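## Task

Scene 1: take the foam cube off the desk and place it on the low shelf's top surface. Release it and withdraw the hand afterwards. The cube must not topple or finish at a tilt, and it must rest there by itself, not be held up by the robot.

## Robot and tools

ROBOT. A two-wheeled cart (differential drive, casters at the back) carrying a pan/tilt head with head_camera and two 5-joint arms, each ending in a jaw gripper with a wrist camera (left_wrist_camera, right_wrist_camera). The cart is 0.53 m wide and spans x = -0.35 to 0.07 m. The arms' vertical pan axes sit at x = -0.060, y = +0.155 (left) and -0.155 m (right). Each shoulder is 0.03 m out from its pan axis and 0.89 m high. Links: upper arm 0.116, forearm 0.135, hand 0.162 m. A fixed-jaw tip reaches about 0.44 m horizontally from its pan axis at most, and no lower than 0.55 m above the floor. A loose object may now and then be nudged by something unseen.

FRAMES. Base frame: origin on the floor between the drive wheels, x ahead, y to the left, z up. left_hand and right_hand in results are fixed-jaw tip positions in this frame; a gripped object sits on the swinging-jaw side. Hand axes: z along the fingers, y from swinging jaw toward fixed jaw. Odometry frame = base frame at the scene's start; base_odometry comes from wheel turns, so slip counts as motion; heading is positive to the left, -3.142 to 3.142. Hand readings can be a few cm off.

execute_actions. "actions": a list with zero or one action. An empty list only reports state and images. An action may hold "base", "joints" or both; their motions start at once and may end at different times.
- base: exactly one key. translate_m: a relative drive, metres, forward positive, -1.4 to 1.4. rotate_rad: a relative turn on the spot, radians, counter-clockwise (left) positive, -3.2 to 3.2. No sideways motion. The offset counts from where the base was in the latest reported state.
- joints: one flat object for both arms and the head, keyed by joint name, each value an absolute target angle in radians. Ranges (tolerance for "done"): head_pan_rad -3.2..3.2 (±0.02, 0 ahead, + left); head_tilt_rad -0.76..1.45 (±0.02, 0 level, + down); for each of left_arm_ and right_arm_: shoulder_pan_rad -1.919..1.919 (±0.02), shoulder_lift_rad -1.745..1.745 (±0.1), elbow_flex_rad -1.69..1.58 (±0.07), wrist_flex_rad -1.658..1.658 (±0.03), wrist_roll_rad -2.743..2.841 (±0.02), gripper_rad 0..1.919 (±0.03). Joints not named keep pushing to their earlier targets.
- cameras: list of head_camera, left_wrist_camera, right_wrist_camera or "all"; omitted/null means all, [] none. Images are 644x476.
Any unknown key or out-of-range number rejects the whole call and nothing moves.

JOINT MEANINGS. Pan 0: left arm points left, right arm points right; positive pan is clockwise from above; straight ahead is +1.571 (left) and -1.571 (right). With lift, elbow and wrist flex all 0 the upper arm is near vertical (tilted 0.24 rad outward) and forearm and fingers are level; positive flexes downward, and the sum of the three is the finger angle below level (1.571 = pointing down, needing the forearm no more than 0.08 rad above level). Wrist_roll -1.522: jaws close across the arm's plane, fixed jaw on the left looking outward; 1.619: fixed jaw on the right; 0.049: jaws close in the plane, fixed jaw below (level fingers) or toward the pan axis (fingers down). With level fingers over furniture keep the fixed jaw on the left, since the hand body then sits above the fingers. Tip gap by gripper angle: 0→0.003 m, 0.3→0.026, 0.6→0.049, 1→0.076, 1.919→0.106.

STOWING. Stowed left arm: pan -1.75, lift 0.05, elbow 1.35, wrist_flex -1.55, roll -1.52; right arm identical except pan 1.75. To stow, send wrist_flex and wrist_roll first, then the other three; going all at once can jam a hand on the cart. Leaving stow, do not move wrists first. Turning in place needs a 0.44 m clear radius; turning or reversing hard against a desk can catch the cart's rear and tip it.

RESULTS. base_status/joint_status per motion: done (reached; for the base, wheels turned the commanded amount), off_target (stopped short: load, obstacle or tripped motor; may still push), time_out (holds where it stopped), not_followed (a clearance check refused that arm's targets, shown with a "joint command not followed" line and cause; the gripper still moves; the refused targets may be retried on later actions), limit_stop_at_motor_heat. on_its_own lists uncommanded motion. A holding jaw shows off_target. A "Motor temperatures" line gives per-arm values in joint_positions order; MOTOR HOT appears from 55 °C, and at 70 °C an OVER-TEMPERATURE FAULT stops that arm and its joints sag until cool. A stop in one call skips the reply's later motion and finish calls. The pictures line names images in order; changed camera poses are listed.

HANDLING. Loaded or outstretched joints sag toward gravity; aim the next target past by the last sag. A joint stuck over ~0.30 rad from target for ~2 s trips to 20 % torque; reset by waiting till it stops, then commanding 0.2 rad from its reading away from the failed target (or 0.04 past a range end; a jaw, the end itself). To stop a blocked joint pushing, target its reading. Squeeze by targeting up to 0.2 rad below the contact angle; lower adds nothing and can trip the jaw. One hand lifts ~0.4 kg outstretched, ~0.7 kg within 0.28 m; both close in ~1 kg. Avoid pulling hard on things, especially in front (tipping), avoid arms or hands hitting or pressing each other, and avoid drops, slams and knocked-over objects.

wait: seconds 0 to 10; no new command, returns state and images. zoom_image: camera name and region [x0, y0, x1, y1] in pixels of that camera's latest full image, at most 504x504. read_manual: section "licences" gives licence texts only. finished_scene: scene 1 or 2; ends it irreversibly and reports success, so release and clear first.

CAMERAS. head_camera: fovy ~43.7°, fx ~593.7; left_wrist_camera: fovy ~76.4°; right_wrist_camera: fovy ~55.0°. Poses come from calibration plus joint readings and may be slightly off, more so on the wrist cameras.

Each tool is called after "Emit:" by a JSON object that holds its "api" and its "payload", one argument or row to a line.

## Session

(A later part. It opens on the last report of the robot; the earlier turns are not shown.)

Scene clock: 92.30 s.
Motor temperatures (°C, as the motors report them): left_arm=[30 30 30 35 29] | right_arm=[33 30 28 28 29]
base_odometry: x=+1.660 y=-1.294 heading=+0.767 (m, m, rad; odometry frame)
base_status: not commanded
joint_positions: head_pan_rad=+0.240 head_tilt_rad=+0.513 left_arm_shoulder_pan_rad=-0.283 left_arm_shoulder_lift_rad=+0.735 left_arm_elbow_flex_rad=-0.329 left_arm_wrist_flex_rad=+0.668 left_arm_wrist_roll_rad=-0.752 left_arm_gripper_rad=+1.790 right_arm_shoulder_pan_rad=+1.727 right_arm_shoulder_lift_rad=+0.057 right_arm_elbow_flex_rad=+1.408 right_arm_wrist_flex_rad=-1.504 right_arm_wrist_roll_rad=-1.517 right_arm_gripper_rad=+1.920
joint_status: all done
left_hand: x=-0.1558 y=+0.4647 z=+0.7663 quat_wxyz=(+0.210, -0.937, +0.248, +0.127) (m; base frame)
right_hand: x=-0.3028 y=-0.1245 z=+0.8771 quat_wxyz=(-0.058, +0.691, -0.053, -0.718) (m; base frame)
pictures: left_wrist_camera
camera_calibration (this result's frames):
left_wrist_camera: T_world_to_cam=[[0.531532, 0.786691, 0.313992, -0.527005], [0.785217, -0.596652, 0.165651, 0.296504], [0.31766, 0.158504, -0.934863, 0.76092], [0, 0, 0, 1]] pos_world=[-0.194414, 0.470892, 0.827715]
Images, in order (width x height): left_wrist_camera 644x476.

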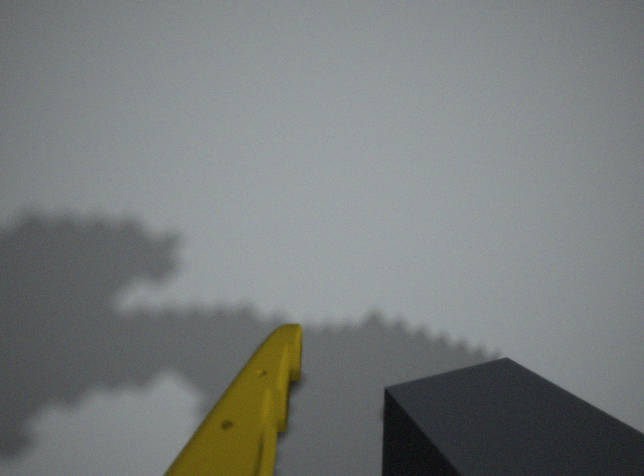

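Emit:
{"api": "execute_actions", "payload": {
  "actions": [
    {"joints":{"left_arm_shoulder_lift_rad":0.7,"left_arm_shoulder_pan_rad":-0.23}}
  ],
  "cameras": []
}}

Emit:
{"api": "execute_actions", "payload": {
  "actions": [
    {"joints":{"left_arm_gripper_rad":0.45}}
  ],
  "cameras": ["left_wrist_camera"]
}}

Emit:
{"api": "execute_actions", "payload": {
  "actions": [
    {"joints":{"left_arm_shoulder_lift_rad":0.2}}
  ],
  "cameras": ["left_wrist_camera"]
}}

Scene clock: 94.40 s.
Motor temperatures (°C, as the motors report them): left_arm=[30 30 30 35 29] | right_arm=[33 30 28 28 29]
base_odometry: x=+1.660 y=-1.294 heading=+0.767 (m, m, rad; odometry frame)
base_status: not commanded
joint_positions: head_pan_rad=+0.240 head_tilt_rad=+0.513 left_arm_shoulder_pan_rad=-0.242 left_arm_shoulder_lift_rad=+0.731 left_arm_elbow_flex_rad=-0.329 left_arm_wrist_flex_rad=+0.668 left_arm_wrist_roll_rad=-0.752 left_arm_gripper_rad=+1.790 right_arm_shoulder_pan_rad=+1.727 right_arm_shoulder_lift_rad=+0.057 right_arm_elbow_flex_rad=+1.408 right_arm_wrist_flex_rad=-1.504 right_arm_wrist_roll_rad=-1.517 right_arm_gripper_rad=+1.920
joint_status: all done
left_hand: x=-0.1430 y=+0.4690 z=+0.7676 quat_wxyz=(+0.215, -0.931, +0.267, +0.123) (m; base frame)
right_hand: x=-0.3028 y=-0.1245 z=+0.8771 quat_wxyz=(-0.058, +0.691, -0.053, -0.718) (m; base frame)
pictures: none
No camera images: the call's "cameras" was empty. Leave "cameras" out to get every camera's image.

Scene clock: 95.67 s.
Motor temperatures (°C, as the motors report them): left_arm=[30 30 30 35 29] | right_arm=[33 30 28 28 29]
base_odometry: x=+1.660 y=-1.294 heading=+0.767 (m, m, rad; odometry frame)
base_status: not commanded
joint_positions: head_pan_rad=+0.240 head_tilt_rad=+0.513 left_arm_shoulder_pan_rad=-0.221 left_arm_shoulder_lift_rad=+0.689 left_arm_elbow_flex_rad=-0.349 left_arm_wrist_flex_rad=+0.654 left_arm_wrist_roll_rad=-0.752 left_arm_gripper_rad=+0.477 right_arm_shoulder_pan_rad=+1.727 right_arm_shoulder_lift_rad=+0.057 right_arm_elbow_flex_rad=+1.408 right_arm_wrist_flex_rad=-1.504 right_arm_wrist_roll_rad=-1.517 right_arm_gripper_rad=+1.920
joint_status: all done
left_hand: x=-0.1385 y=+0.4809 z=+0.7852 quat_wxyz=(+0.248, -0.919, +0.274, +0.139) (m; base frame)
right_hand: x=-0.3028 y=-0.1245 z=+0.8771 quat_wxyz=(-0.058, +0.691, -0.053, -0.718) (m; base frame)
pictures: left_wrist_camera
camera_calibration (this result's frames):
left_wrist_camera: T_world_to_cam=[[0.585822, 0.725432, 0.361332, -0.555056], [0.748501, -0.655246, 0.101979, 0.362608], [0.31074, 0.210715, -0.926844, 0.7382], [0, 0, 0, 1]] pos_world=[-0.175637, 0.484703, 0.847777]
Images, in order (width x height): left_wrist_camera 644x476.

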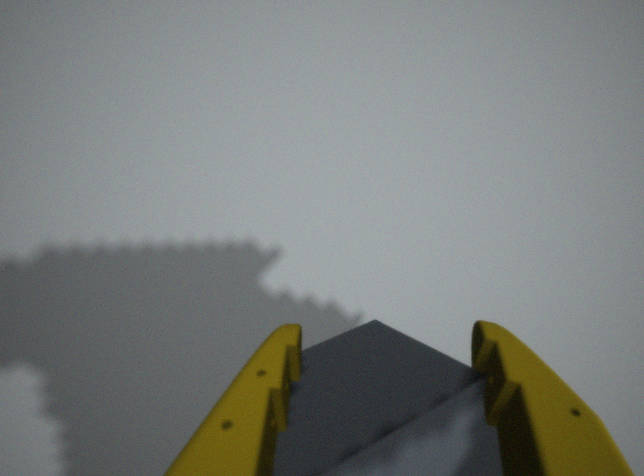

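Scene clock: 96.77 s.
Motor temperatures (°C, as the motors report them): left_arm=[30 30 30 35 29] | right_arm=[33 30 28 28 29]
base_odometry: x=+1.660 y=-1.294 heading=+0.767 (m, m, rad; odometry frame)
base_status: not commanded
joint_positions: head_pan_rad=+0.240 head_tilt_rad=+0.513 left_arm_shoulder_pan_rad=-0.221 left_arm_shoulder_lift_rad=+0.255 left_arm_elbow_flex_rad=-0.323 left_arm_wrist_flex_rad=+0.654 left_arm_wrist_roll_rad=-0.752 left_arm_gripper_rad=+0.459 right_arm_shoulder_pan_rad=+1.727 right_arm_shoulder_lift_rad=+0.057 right_arm_elbow_flex_rad=+1.408 right_arm_wrist_flex_rad=-1.504 right_arm_wrist_roll_rad=-1.517 right_arm_gripper_rad=+1.920
joint_status: all done
left_hand: x=-0.1419 y=+0.4960 z=+0.9166 quat_wxyz=(+0.412, -0.845, +0.252, +0.231) (m; base frame)
right_hand: x=-0.3028 y=-0.1245 z=+0.8771 quat_wxyz=(-0.058, +0.691, -0.053, -0.718) (m; base frame)
pictures: left_wrist_camera
camera_calibration (this result's frames):
left_wrist_camera: T_world_to_cam=[[0.627606, 0.539088, 0.561689, -0.696787], [0.742928, -0.630392, -0.225087, 0.648327], [0.232743, 0.55856, -0.796141, 0.554402], [0, 0, 0, 1]] pos_world=[-0.173386, 0.474663, 0.97869]
Images, in order (width x height): left_wrist_camera 644x476.

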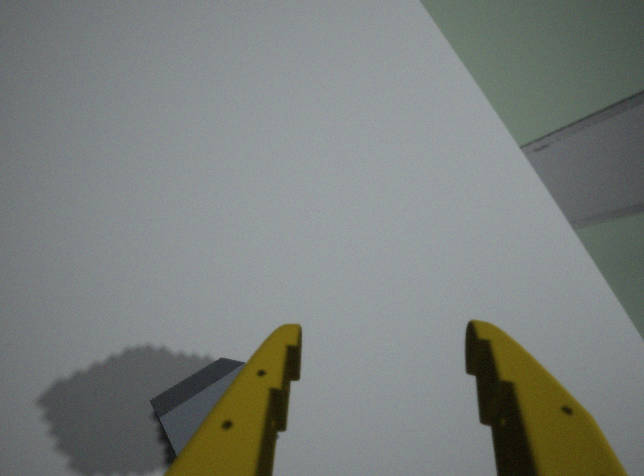

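Emit:
{"api": "execute_actions", "payload": {
  "actions": [
    {"joints":{"left_arm_shoulder_pan_rad":-0.2,"left_arm_shoulder_lift_rad":0.34,"left_arm_elbow_flex_rad":-0.39,"left_arm_wrist_flex_rad":1.3,"left_arm_gripper_rad":1.8}}
  ],
  "cameras": ["left_wrist_camera"]
}}

Scene clock: 99.37 s.
Motor temperatures (°C, as the motors report them): left_arm=[30 30 30 35 29] | right_arm=[33 30 28 28 29]
base_odometry: x=+1.660 y=-1.294 heading=+0.767 (m, m, rad; odometry frame)
base_status: not commanded
joint_positions: head_pan_rad=+0.240 head_tilt_rad=+0.513 left_arm_shoulder_pan_rad=-0.208 left_arm_shoulder_lift_rad=+0.353 left_arm_elbow_flex_rad=-0.357 left_arm_wrist_flex_rad=+1.291 left_arm_wrist_roll_rad=-0.752 left_arm_gripper_rad=+1.789 right_arm_shoulder_pan_rad=+1.727 right_arm_shoulder_lift_rad=+0.057 right_arm_elbow_flex_rad=+1.408 right_arm_wrist_flex_rad=-1.504 right_arm_wrist_roll_rad=-1.517 right_arm_gripper_rad=+1.920
joint_status: all done
left_hand: x=-0.1210 y=+0.4180 z=+0.8398 quat_wxyz=(+0.124, -0.947, +0.289, +0.068) (m; base frame)
right_hand: x=-0.3028 y=-0.1245 z=+0.8771 quat_wxyz=(-0.058, +0.691, -0.053, -0.718) (m; base frame)
pictures: left_wrist_camera
camera_calibration (this result's frames):
left_wrist_camera: T_world_to_cam=[[0.578207, 0.796122, 0.178512, -0.416321], [0.727234, -0.602079, 0.329593, 0.0867406], [0.369875, -0.0607526, -0.927093, 0.917478], [0, 0, 0, 1]] pos_world=[-0.161713, 0.439406, 0.896317]
Images, in order (width x height): left_wrist_camera 644x476.

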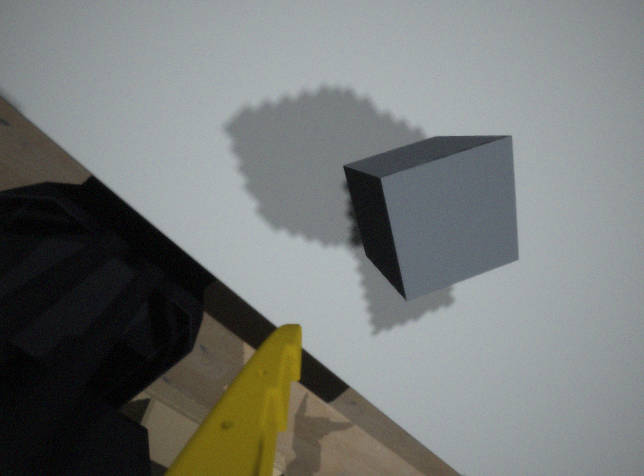

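Emit:
{"api": "execute_actions", "payload": {
  "actions": [
    {"joints":{"left_arm_shoulder_pan_rad":-0.19,"left_arm_shoulder_lift_rad":0.45,"left_arm_elbow_flex_rad":-0.36,"left_arm_wrist_flex_rad":1.05,"left_arm_wrist_roll_rad":-0.5}}
  ],
  "cameras": ["left_wrist_camera"]
}}

Emit:
{"api": "execute_actions", "payload": {
  "actions": [
    {"joints":{"left_arm_shoulder_lift_rad":0.66,"left_arm_wrist_flex_rad":0.92}}
  ],
  "cameras": ["left_wrist_camera"]
}}

Scene clock: 103.30 s.
Motor temperatures (°C, as the motors report them): left_arm=[30 30 31 35 29] | right_arm=[33 30 28 28 29]
base_odometry: x=+1.660 y=-1.294 heading=+0.767 (m, m, rad; odometry frame)
base_status: not commanded
joint_positions: head_pan_rad=+0.240 head_tilt_rad=+0.513 left_arm_shoulder_pan_rad=-0.199 left_arm_shoulder_lift_rad=+0.462 left_arm_elbow_flex_rad=-0.355 left_arm_wrist_flex_rad=+1.067 left_arm_wrist_roll_rad=-0.508 left_arm_gripper_rad=+1.790 right_arm_shoulder_pan_rad=+1.727 right_arm_shoulder_lift_rad=+0.057 right_arm_elbow_flex_rad=+1.408 right_arm_wrist_flex_rad=-1.504 right_arm_wrist_roll_rad=-1.517 right_arm_gripper_rad=+1.920
joint_status: all done
left_hand: x=-0.1223 y=+0.4445 z=+0.8223 quat_wxyz=(+0.183, -0.965, +0.174, +0.073) (m; base frame)
right_hand: x=-0.3028 y=-0.1245 z=+0.8771 quat_wxyz=(-0.058, +0.691, -0.053, -0.718) (m; base frame)
pictures: left_wrist_camera
camera_calibration (this result's frames):
left_wrist_camera: T_world_to_cam=[[0.379, 0.871082, 0.31237, -0.601303], [0.828161, -0.46989, 0.305536, 0.0827508], [0.412926, 0.142894, -0.899485, 0.795334], [0, 0, 0, 1]] pos_world=[-0.169052, 0.449019, 0.877936]
Images, in order (width x height): left_wrist_camera 644x476.

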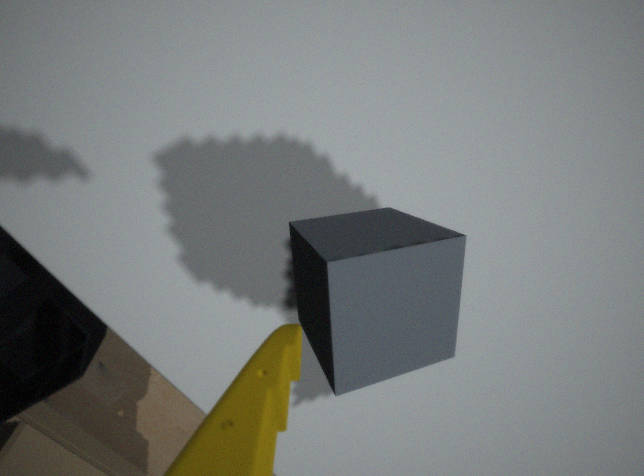

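Scene clock: 104.10 s.
Motor temperatures (°C, as the motors report them): left_arm=[30 30 31 35 29] | right_arm=[33 30 28 28 29]
base_odometry: x=+1.660 y=-1.294 heading=+0.767 (m, m, rad; odometry frame)
base_status: not commanded
joint_positions: head_pan_rad=+0.240 head_tilt_rad=+0.513 left_arm_shoulder_pan_rad=-0.199 left_arm_shoulder_lift_rad=+0.676 left_arm_elbow_flex_rad=-0.355 left_arm_wrist_flex_rad=+0.935 left_arm_wrist_roll_rad=-0.508 left_arm_gripper_rad=+1.790 right_arm_shoulder_pan_rad=+1.727 right_arm_shoulder_lift_rad=+0.057 right_arm_elbow_flex_rad=+1.408 right_arm_wrist_flex_rad=-1.504 right_arm_wrist_roll_rad=-1.517 right_arm_gripper_rad=+1.920
joint_status: all done
left_hand: x=-0.1222 y=+0.4440 z=+0.7720 quat_wxyz=(+0.146, -0.972, +0.176, +0.058) (m; base frame)
right_hand: x=-0.3028 y=-0.1245 z=+0.8771 quat_wxyz=(-0.058, +0.691, -0.053, -0.718) (m; base frame)
pictures: left_wrist_camera
camera_calibration (this result's frames):
left_wrist_camera: T_world_to_cam=[[0.374491, 0.893427, 0.248081, -0.546088], [0.822845, -0.443546, 0.355236, 0.0470968], [0.427413, 0.0710999, -0.901256, 0.785182], [0, 0, 0, 1]] pos_world=[-0.169845, 0.452953, 0.826394]
Images, in order (width x height): left_wrist_camera 644x476.

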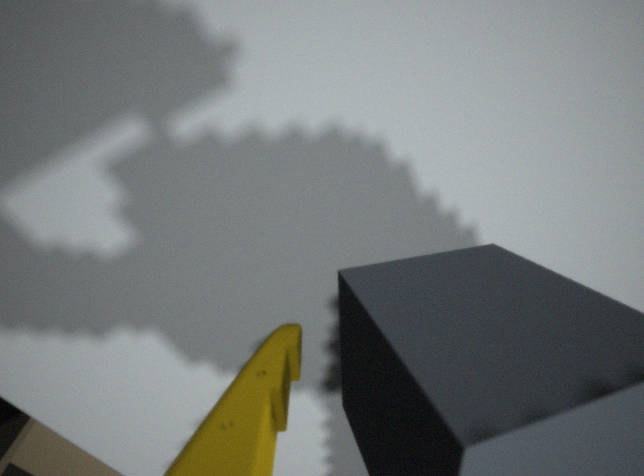

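Better. Close in steps.

Emit:
{"api": "execute_actions", "payload": {
  "actions": [
    {"joints":{"left_arm_shoulder_lift_rad":0.7,"left_arm_wrist_flex_rad":0.9,"left_arm_gripper_rad":0.9}}
  ],
  "cameras": []
}}

Emit:
{"api": "execute_actions", "payload": {
  "actions": [
    {"joints":{"left_arm_gripper_rad":0.45}}
  ],
  "cameras": ["left_wrist_camera"]
}}

Emit:
{"api": "execute_actions", "payload": {
  "actions": [
    {"joints":{"left_arm_shoulder_lift_rad":0.3}}
  ],
  "cameras": ["left_wrist_camera"]
}}

Scene clock: 106.67 s.
Motor temperatures (°C, as the motors report them): left_arm=[30 30 31 35 29] | right_arm=[33 30 28 28 29]
base_odometry: x=+1.660 y=-1.294 heading=+0.767 (m, m, rad; odometry frame)
base_status: not commanded
joint_positions: head_pan_rad=+0.240 head_tilt_rad=+0.513 left_arm_shoulder_pan_rad=-0.196 left_arm_shoulder_lift_rad=+0.697 left_arm_elbow_flex_rad=-0.357 left_arm_wrist_flex_rad=+0.904 left_arm_wrist_roll_rad=-0.506 left_arm_gripper_rad=+0.910 right_arm_shoulder_pan_rad=+1.727 right_arm_shoulder_lift_rad=+0.057 right_arm_elbow_flex_rad=+1.408 right_arm_wrist_flex_rad=-1.504 right_arm_wrist_roll_rad=-1.517 right_arm_gripper_rad=+1.920
joint_status: all done
left_hand: x=-0.1218 y=+0.4465 z=+0.7679 quat_wxyz=(+0.151, -0.971, +0.176, +0.060) (m; base frame)
right_hand: x=-0.3028 y=-0.1245 z=+0.8771 quat_wxyz=(-0.058, +0.691, -0.053, -0.718) (m; base frame)
pictures: none
No camera images: the call's "cameras" was empty. Leave "cameras" out to get every camera's image.

Scene clock: 107.43 s.
Motor temperatures (°C, as the motors report them): left_arm=[30 30 31 35 29] | right_arm=[33 30 28 28 29]
base_odometry: x=+1.660 y=-1.294 heading=+0.767 (m, m, rad; odometry frame)
base_status: not commanded
joint_positions: head_pan_rad=+0.240 head_tilt_rad=+0.513 left_arm_shoulder_pan_rad=-0.187 left_arm_shoulder_lift_rad=+0.683 left_arm_elbow_flex_rad=-0.369 left_arm_wrist_flex_rad=+0.901 left_arm_wrist_roll_rad=-0.505 left_arm_gripper_rad=+0.657 right_arm_shoulder_pan_rad=+1.727 right_arm_shoulder_lift_rad=+0.057 right_arm_elbow_flex_rad=+1.408 right_arm_wrist_flex_rad=-1.504 right_arm_wrist_roll_rad=-1.517 right_arm_gripper_rad=+1.920
joint_status: left_arm_gripper_rad off_target (ended at +0.657, target +0.450)
left_hand: x=-0.1199 y=+0.4515 z=+0.7740 quat_wxyz=(+0.165, -0.968, +0.179, +0.064) (m; base frame)
right_hand: x=-0.3028 y=-0.1245 z=+0.8771 quat_wxyz=(-0.058, +0.691, -0.053, -0.718) (m; base frame)
pictures: left_wrist_camera
camera_calibration (this result's frames):
left_wrist_camera: T_world_to_cam=[[0.38456, 0.879473, 0.280429, -0.571668], [0.820876, -0.464767, 0.331896, 0.0752678], [0.422228, 0.102564, -0.900669, 0.770126], [0, 0, 0, 1]] pos_world=[-0.167113, 0.458761, 0.82896]
Images, in order (width x height): left_wrist_camera 644x476.

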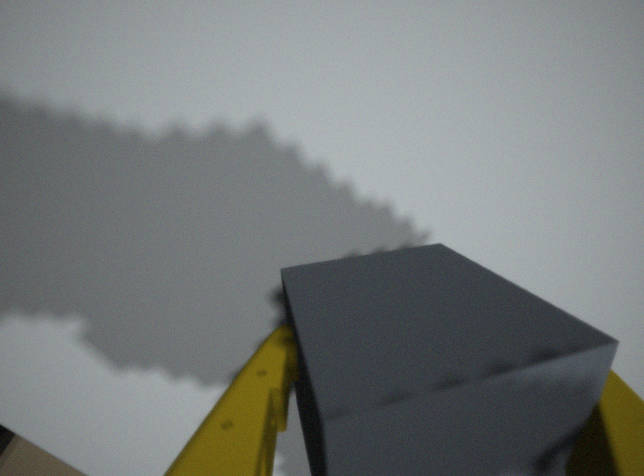

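Scene clock: 108.47 s.
Motor temperatures (°C, as the motors report them): left_arm=[30 30 31 35 29] | right_arm=[33 30 28 28 29]
base_odometry: x=+1.660 y=-1.294 heading=+0.767 (m, m, rad; odometry frame)
base_status: not commanded
joint_positions: head_pan_rad=+0.240 head_tilt_rad=+0.513 left_arm_shoulder_pan_rad=-0.187 left_arm_shoulder_lift_rad=+0.358 left_arm_elbow_flex_rad=-0.354 left_arm_wrist_flex_rad=+0.901 left_arm_wrist_roll_rad=-0.505 left_arm_gripper_rad=+0.586 right_arm_shoulder_pan_rad=+1.727 right_arm_shoulder_lift_rad=+0.057 right_arm_elbow_flex_rad=+1.408 right_arm_wrist_flex_rad=-1.504 right_arm_wrist_roll_rad=-1.517 right_arm_gripper_rad=+1.920
joint_status: all done
on_its_own: left_arm_gripper_rad moved -0.071 toward your old target +0.450
left_hand: x=-0.1240 y=+0.4733 z=+0.8637 quat_wxyz=(+0.304, -0.929, +0.172, +0.118) (m; base frame)
right_hand: x=-0.3028 y=-0.1245 z=+0.8771 quat_wxyz=(-0.058, +0.691, -0.053, -0.718) (m; base frame)
pictures: left_wrist_camera
camera_calibration (this result's frames):
left_wrist_camera: T_world_to_cam=[[0.407457, 0.758353, 0.508802, -0.75148], [0.834286, -0.535704, 0.13034, 0.268326], [0.371411, 0.371378, -0.850959, 0.673953], [0, 0, 0, 1]] pos_world=[-0.167979, 0.463339, 0.920887]
Images, in order (width x height): left_wrist_camera 644x476.

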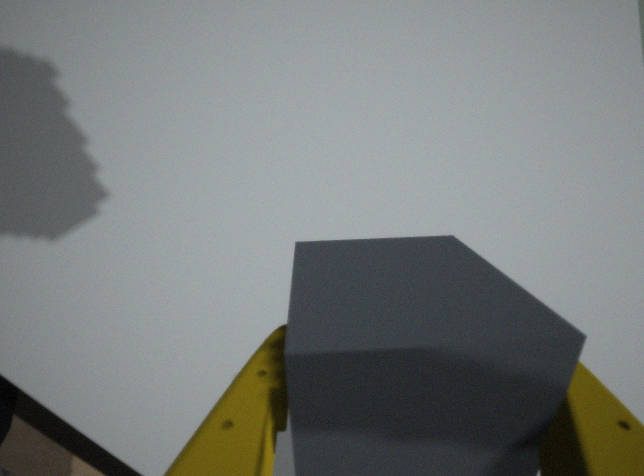

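Held.

Emit:
{"api": "execute_actions", "payload": {
  "actions": [
    {"base":{"translate_m":-1.15},"joints":{"left_arm_shoulder_pan_rad":1.57,"left_arm_shoulder_lift_rad":0.15,"head_pan_rad":0,"head_tilt_rad":0.7}}
  ],
  "cameras": []
}}

Emit:
{"api": "execute_actions", "payload": {
  "actions": [
    {"base":{"rotate_rad":-0.7}}
  ],
  "cameras": ["head_camera","left_wrist_camera"]
}}

Scene clock: 115.93 s.
Motor temperatures (°C, as the motors report them): left_arm=[30 30 31 35 29] | right_arm=[33 30 28 28 29]
base_odometry: x=+0.832 y=-2.091 heading=+0.769 (m, m, rad; odometry frame)
base_status: done
joint_positions: head_pan_rad=+0.010 head_tilt_rad=+0.694 left_arm_shoulder_pan_rad=+1.562 left_arm_shoulder_lift_rad=+0.205 left_arm_elbow_flex_rad=-0.352 left_arm_wrist_flex_rad=+0.901 left_arm_wrist_roll_rad=-0.505 left_arm_gripper_rad=+0.586 right_arm_shoulder_pan_rad=+1.727 right_arm_shoulder_lift_rad=+0.057 right_arm_elbow_flex_rad=+1.408 right_arm_wrist_flex_rad=-1.504 right_arm_wrist_roll_rad=-1.517 right_arm_gripper_rad=+1.920
joint_status: all done
left_hand: x=+0.2657 y=+0.1617 z=+0.9086 quat_wxyz=(+0.348, -0.450, +0.800, -0.192) (m; base frame)
right_hand: x=-0.3028 y=-0.1245 z=+0.8771 quat_wxyz=(-0.058, +0.691, -0.053, -0.718) (m; base frame)
pictures: none
No camera images: the call's "cameras" was empty. Leave "cameras" out to get every camera's image.

Scene clock: 117.50 s.
Motor temperatures (°C, as the motors report them): left_arm=[30 30 31 35 29] | right_arm=[33 30 28 28 29]
base_odometry: x=+0.831 y=-2.092 heading=+0.070 (m, m, rad; odometry frame)
base_status: done
joint_positions: head_pan_rad=+0.010 head_tilt_rad=+0.694 left_arm_shoulder_pan_rad=+1.563 left_arm_shoulder_lift_rad=+0.205 left_arm_elbow_flex_rad=-0.352 left_arm_wrist_flex_rad=+0.901 left_arm_wrist_roll_rad=-0.505 left_arm_gripper_rad=+0.586 right_arm_shoulder_pan_rad=+1.727 right_arm_shoulder_lift_rad=+0.057 right_arm_elbow_flex_rad=+1.408 right_arm_wrist_flex_rad=-1.504 right_arm_wrist_roll_rad=-1.517 right_arm_gripper_rad=+1.920
joint_status: not commanded
left_hand: x=+0.2657 y=+0.1612 z=+0.9086 quat_wxyz=(+0.348, -0.450, +0.800, -0.192) (m; base frame)
right_hand: x=-0.3028 y=-0.1245 z=+0.8771 quat_wxyz=(-0.058, +0.691, -0.053, -0.718) (m; base frame)
pictures: head_camera, left_wrist_camera
camera_calibration (this result's frames):
head_camera: T_world_to_cam=[[-0.00921054, -0.999193, 0.0390992, -0.0463576], [-0.630843, -0.0245317, -0.775523, 0.910819], [0.775856, -0.0318085, -0.630108, 0.751083], [0, 0, 0, 1]] pos_world=[-0.00857501, -0.0000854087, 1.18144]
left_wrist_camera: T_world_to_cam=[[0.58876, -0.536911, 0.604225, -0.622522], [-0.687907, -0.725342, 0.0257649, 0.300127], [0.424436, -0.430819, -0.796397, 0.749016], [0, 0, 0, 1]] pos_world=[0.255067, 0.206145, 0.964925]
Images, in order (width x height): head_camera 644x476, left_wrist_camera 644x476.

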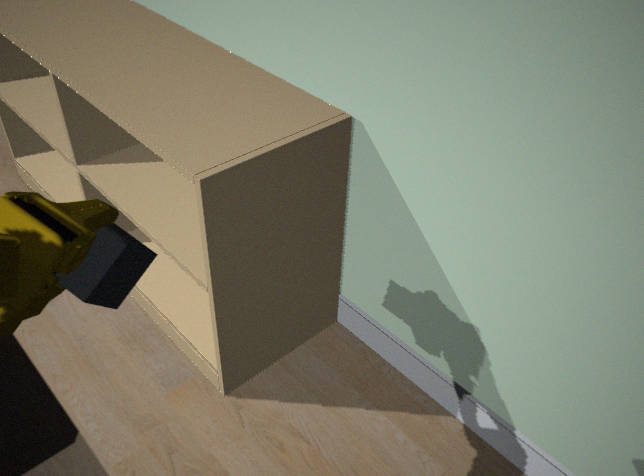

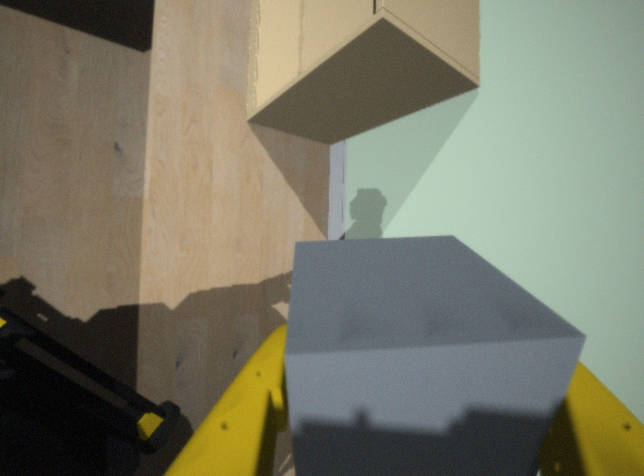

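Emit:
{"api": "execute_actions", "payload": {
  "actions": [
    {"joints":{"left_arm_shoulder_lift_rad":1.25,"left_arm_elbow_flex_rad":-1.05,"left_arm_wrist_flex_rad":0.4}}
  ],
  "cameras": []
}}

Emit:
{"api": "execute_actions", "payload": {
  "actions": [
    {"base":{"translate_m":0.68}}
  ],
  "cameras": ["head_camera"]
}}

Scene clock: 121.77 s.
Motor temperatures (°C, as the motors report them): left_arm=[30 30 31 35 29] | right_arm=[33 30 28 28 29]
base_odometry: x=+0.831 y=-2.092 heading=+0.070 (m, m, rad; odometry frame)
base_status: not commanded
joint_positions: head_pan_rad=+0.010 head_tilt_rad=+0.694 left_arm_shoulder_pan_rad=+1.563 left_arm_shoulder_lift_rad=+1.275 left_arm_elbow_flex_rad=-1.012 left_arm_wrist_flex_rad=+0.421 left_arm_wrist_roll_rad=-0.505 left_arm_gripper_rad=+0.586 right_arm_shoulder_pan_rad=+1.727 right_arm_shoulder_lift_rad=+0.057 right_arm_elbow_flex_rad=+1.408 right_arm_wrist_flex_rad=-1.504 right_arm_wrist_roll_rad=-1.517 right_arm_gripper_rad=+1.920
joint_status: all done
left_hand: x=+0.3378 y=+0.1617 z=+0.7630 quat_wxyz=(+0.375, -0.443, +0.787, -0.207) (m; base frame)
right_hand: x=-0.3028 y=-0.1245 z=+0.8771 quat_wxyz=(-0.058, +0.691, -0.053, -0.718) (m; base frame)
pictures: none
No camera images: the call's "cameras" was empty. Leave "cameras" out to get every camera's image.

Scene clock: 126.00 s.
Motor temperatures (°C, as the motors report them): left_arm=[30 30 31 35 29] | right_arm=[33 30 28 28 29]
base_odometry: x=+1.510 y=-2.045 heading=+0.070 (m, m, rad; odometry frame)
base_status: done
joint_positions: head_pan_rad=+0.010 head_tilt_rad=+0.694 left_arm_shoulder_pan_rad=+1.563 left_arm_shoulder_lift_rad=+1.275 left_arm_elbow_flex_rad=-1.012 left_arm_wrist_flex_rad=+0.421 left_arm_wrist_roll_rad=-0.505 left_arm_gripper_rad=+0.586 right_arm_shoulder_pan_rad=+1.727 right_arm_shoulder_lift_rad=+0.057 right_arm_elbow_flex_rad=+1.408 right_arm_wrist_flex_rad=-1.504 right_arm_wrist_roll_rad=-1.517 right_arm_gripper_rad=+1.920
joint_status: not commanded
left_hand: x=+0.3378 y=+0.1617 z=+0.7630 quat_wxyz=(+0.375, -0.443, +0.787, -0.207) (m; base frame)
right_hand: x=-0.3028 y=-0.1245 z=+0.8771 quat_wxyz=(-0.058, +0.691, -0.053, -0.718) (m; base frame)
pictures: head_camera
camera_calibration (this result's frames):
head_camera: T_world_to_cam=[[-0.00920648, -0.999193, 0.0391012, -0.0463597], [-0.630923, -0.0245325, -0.775457, 0.91074], [0.77579, -0.0318091, -0.630188, 0.751172], [0, 0, 0, 1]] pos_world=[-0.00857186, -0.000085377, 1.18143]
Images, in order (width x height): head_camera 644x476.

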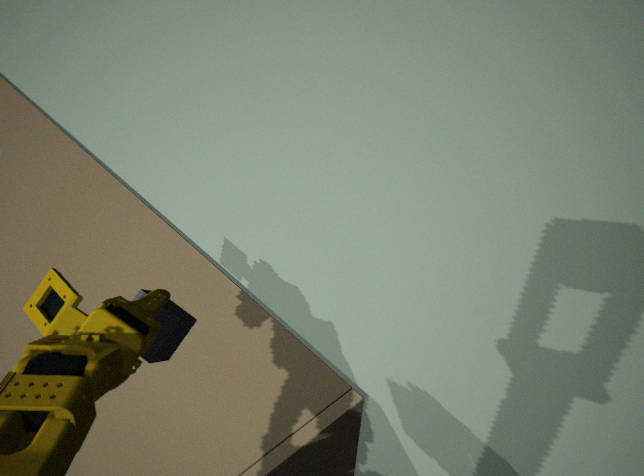

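Over the shelf; lower.

Emit:
{"api": "execute_actions", "payload": {
  "actions": [
    {"joints":{"left_arm_shoulder_lift_rad":1.55}}
  ],
  "cameras": ["head_camera"]
}}

Scene clock: 127.70 s.
Motor temperatures (°C, as the motors report them): left_arm=[30 31 31 35 29] | right_arm=[33 30 28 28 29]
base_odometry: x=+1.510 y=-2.045 heading=+0.070 (m, m, rad; odometry frame)
base_status: not commanded
joint_positions: head_pan_rad=+0.010 head_tilt_rad=+0.694 left_arm_shoulder_pan_rad=+1.563 left_arm_shoulder_lift_rad=+1.571 left_arm_elbow_flex_rad=-1.016 left_arm_wrist_flex_rad=+0.420 left_arm_wrist_roll_rad=-0.505 left_arm_gripper_rad=+0.586 right_arm_shoulder_pan_rad=+1.727 right_arm_shoulder_lift_rad=+0.057 right_arm_elbow_flex_rad=+1.408 right_arm_wrist_flex_rad=-1.504 right_arm_wrist_roll_rad=-1.517 right_arm_gripper_rad=+1.920
joint_status: all done
left_hand: x=+0.2848 y=+0.1613 z=+0.6626 quat_wxyz=(+0.257, -0.469, +0.833, -0.142) (m; base frame)
right_hand: x=-0.3028 y=-0.1245 z=+0.8771 quat_wxyz=(-0.058, +0.691, -0.053, -0.718) (m; base frame)
pictures: head_camera
camera_calibration (this result's frames):
head_camera: T_world_to_cam=[[-0.0092064, -0.999193, 0.0391012, -0.0463597], [-0.630923, -0.0245326, -0.775457, 0.91074], [0.77579, -0.031809, -0.630188, 0.751173], [0, 0, 0, 1]] pos_world=[-0.00857186, -0.0000853742, 1.18143]
Images, in order (width x height): head_camera 644x476.

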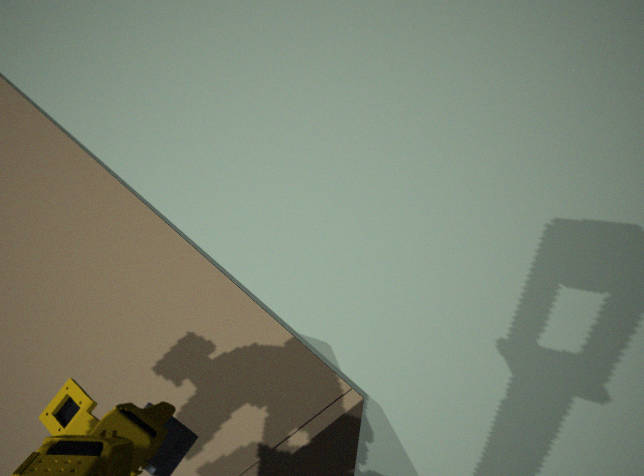

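Emit:
{"api": "execute_actions", "payload": {
  "actions": [
    {"base":{"translate_m":0.05},"joints":{"left_arm_shoulder_lift_rad":1.66,"left_arm_wrist_flex_rad":0.3,"head_tilt_rad":1.0,"head_pan_rad":0.2}}
  ],
  "cameras": ["head_camera"]
}}

Scene clock: 129.90 s.
Motor temperatures (°C, as the motors report them): left_arm=[30 31 31 35 29] | right_arm=[33 30 28 28 29]
base_odometry: x=+1.560 y=-2.042 heading=+0.070 (m, m, rad; odometry frame)
base_status: done
joint_positions: head_pan_rad=+0.190 head_tilt_rad=+0.995 left_arm_shoulder_pan_rad=+1.563 left_arm_shoulder_lift_rad=+1.680 left_arm_elbow_flex_rad=-1.019 left_arm_wrist_flex_rad=+0.318 left_arm_wrist_roll_rad=-0.505 left_arm_gripper_rad=+0.586 right_arm_shoulder_pan_rad=+1.727 right_arm_shoulder_lift_rad=+0.057 right_arm_elbow_flex_rad=+1.408 right_arm_wrist_flex_rad=-1.504 right_arm_wrist_roll_rad=-1.517 right_arm_gripper_rad=+1.920
joint_status: all done
left_hand: x=+0.2727 y=+0.1612 z=+0.6381 quat_wxyz=(+0.255, -0.469, +0.834, -0.141) (m; base frame)
right_hand: x=-0.3028 y=-0.1245 z=+0.8771 quat_wxyz=(-0.058, +0.691, -0.053, -0.718) (m; base frame)
pictures: head_camera
camera_calibration (this result's frames):
head_camera: T_world_to_cam=[[0.182105, -0.982338, 0.0430143, -0.041872], [-0.813957, -0.175145, -0.553894, 0.647119], [0.551645, 0.0658553, -0.831475, 0.972319], [0, 0, 0, 1]] pos_world=[-0.00202289, 0.00817463, 1.1687]
Images, in order (width x height): head_camera 644x476.

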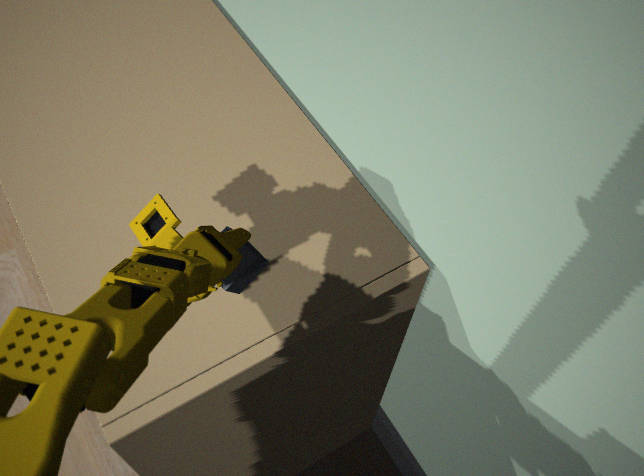

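Well inside. Release.

Emit:
{"api": "execute_actions", "payload": {
  "actions": [
    {"joints":{"left_arm_gripper_rad":1.3}}
  ],
  "cameras": []
}}

Emit:
{"api": "execute_actions", "payload": {
  "actions": [
    {"joints":{"left_arm_shoulder_lift_rad":1.1}}
  ],
  "cameras": []
}}

Emit:
{"api": "execute_actions", "payload": {
  "actions": [
    {"base":{"translate_m":-0.35}}
  ],
  "cameras": ["head_camera"]
}}

Scene clock: 132.83 s.
Motor temperatures (°C, as the motors report them): left_arm=[30 31 31 35 29] | right_arm=[33 30 28 28 29]
base_odometry: x=+1.560 y=-2.042 heading=+0.070 (m, m, rad; odometry frame)
base_status: not commanded
joint_positions: head_pan_rad=+0.190 head_tilt_rad=+0.995 left_arm_shoulder_pan_rad=+1.563 left_arm_shoulder_lift_rad=+1.680 left_arm_elbow_flex_rad=-1.019 left_arm_wrist_flex_rad=+0.317 left_arm_wrist_roll_rad=-0.505 left_arm_gripper_rad=+1.289 right_arm_shoulder_pan_rad=+1.727 right_arm_shoulder_lift_rad=+0.057 right_arm_elbow_flex_rad=+1.408 right_arm_wrist_flex_rad=-1.504 right_arm_wrist_roll_rad=-1.517 right_arm_gripper_rad=+1.920
joint_status: all done
left_hand: x=+0.2729 y=+0.1612 z=+0.6382 quat_wxyz=(+0.256, -0.469, +0.834, -0.141) (m; base frame)
right_hand: x=-0.3028 y=-0.1245 z=+0.8771 quat_wxyz=(-0.058, +0.691, -0.053, -0.718) (m; base frame)
pictures: none
No camera images: the call's "cameras" was empty. Leave "cameras" out to get every camera's image.

Scene clock: 133.97 s.
Motor temperatures (°C, as the motors report them): left_arm=[30 31 31 35 29] | right_arm=[33 30 28 28 29]
base_odometry: x=+1.560 y=-2.042 heading=+0.070 (m, m, rad; odometry frame)
base_status: not commanded
joint_positions: head_pan_rad=+0.190 head_tilt_rad=+0.995 left_arm_shoulder_pan_rad=+1.563 left_arm_shoulder_lift_rad=+1.168 left_arm_elbow_flex_rad=-1.019 left_arm_wrist_flex_rad=+0.317 left_arm_wrist_roll_rad=-0.505 left_arm_gripper_rad=+1.290 right_arm_shoulder_pan_rad=+1.727 right_arm_shoulder_lift_rad=+0.057 right_arm_elbow_flex_rad=+1.408 right_arm_wrist_flex_rad=-1.504 right_arm_wrist_roll_rad=-1.517 right_arm_gripper_rad=+1.920
joint_status: all done
left_hand: x=+0.3595 y=+0.1619 z=+0.8194 quat_wxyz=(+0.459, -0.417, +0.742, -0.254) (m; base frame)
right_hand: x=-0.3028 y=-0.1245 z=+0.8771 quat_wxyz=(-0.058, +0.691, -0.053, -0.718) (m; base frame)
pictures: none
No camera images: the call's "cameras" was empty. Leave "cameras" out to get every camera's image.

Scene clock: 136.63 s.
Motor temperatures (°C, as the motors report them): left_arm=[30 31 31 35 29] | right_arm=[33 30 28 28 29]
base_odometry: x=+1.211 y=-2.066 heading=+0.069 (m, m, rad; odometry frame)
base_status: done
joint_positions: head_pan_rad=+0.190 head_tilt_rad=+0.995 left_arm_shoulder_pan_rad=+1.563 left_arm_shoulder_lift_rad=+1.168 left_arm_elbow_flex_rad=-1.019 left_arm_wrist_flex_rad=+0.317 left_arm_wrist_roll_rad=-0.505 left_arm_gripper_rad=+1.290 right_arm_shoulder_pan_rad=+1.727 right_arm_shoulder_lift_rad=+0.057 right_arm_elbow_flex_rad=+1.408 right_arm_wrist_flex_rad=-1.504 right_arm_wrist_roll_rad=-1.517 right_arm_gripper_rad=+1.920
joint_status: not commanded
left_hand: x=+0.3595 y=+0.1619 z=+0.8194 quat_wxyz=(+0.459, -0.417, +0.742, -0.254) (m; base frame)
right_hand: x=-0.3028 y=-0.1245 z=+0.8771 quat_wxyz=(-0.058, +0.691, -0.053, -0.718) (m; base frame)
pictures: head_camera
camera_calibration (this result's frames):
head_camera: T_world_to_cam=[[0.182166, -0.982326, 0.043015, -0.0418699], [-0.813999, -0.175202, -0.553813, 0.647024], [0.551562, 0.0658721, -0.831529, 0.972377], [0, 0, 0, 1]] pos_world=[-0.00202168, 0.00817756, 1.16869]
Images, in order (width x height): head_camera 644x476.

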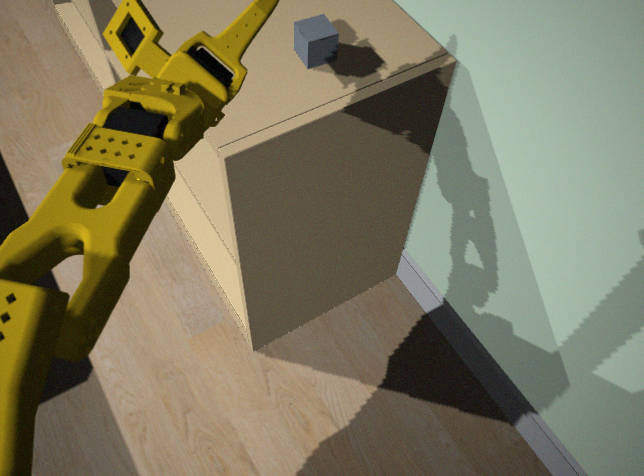

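Emit:
{"api": "finished_scene", "payload": {
  "scene": 1
}}

The scene is finished: the task was done.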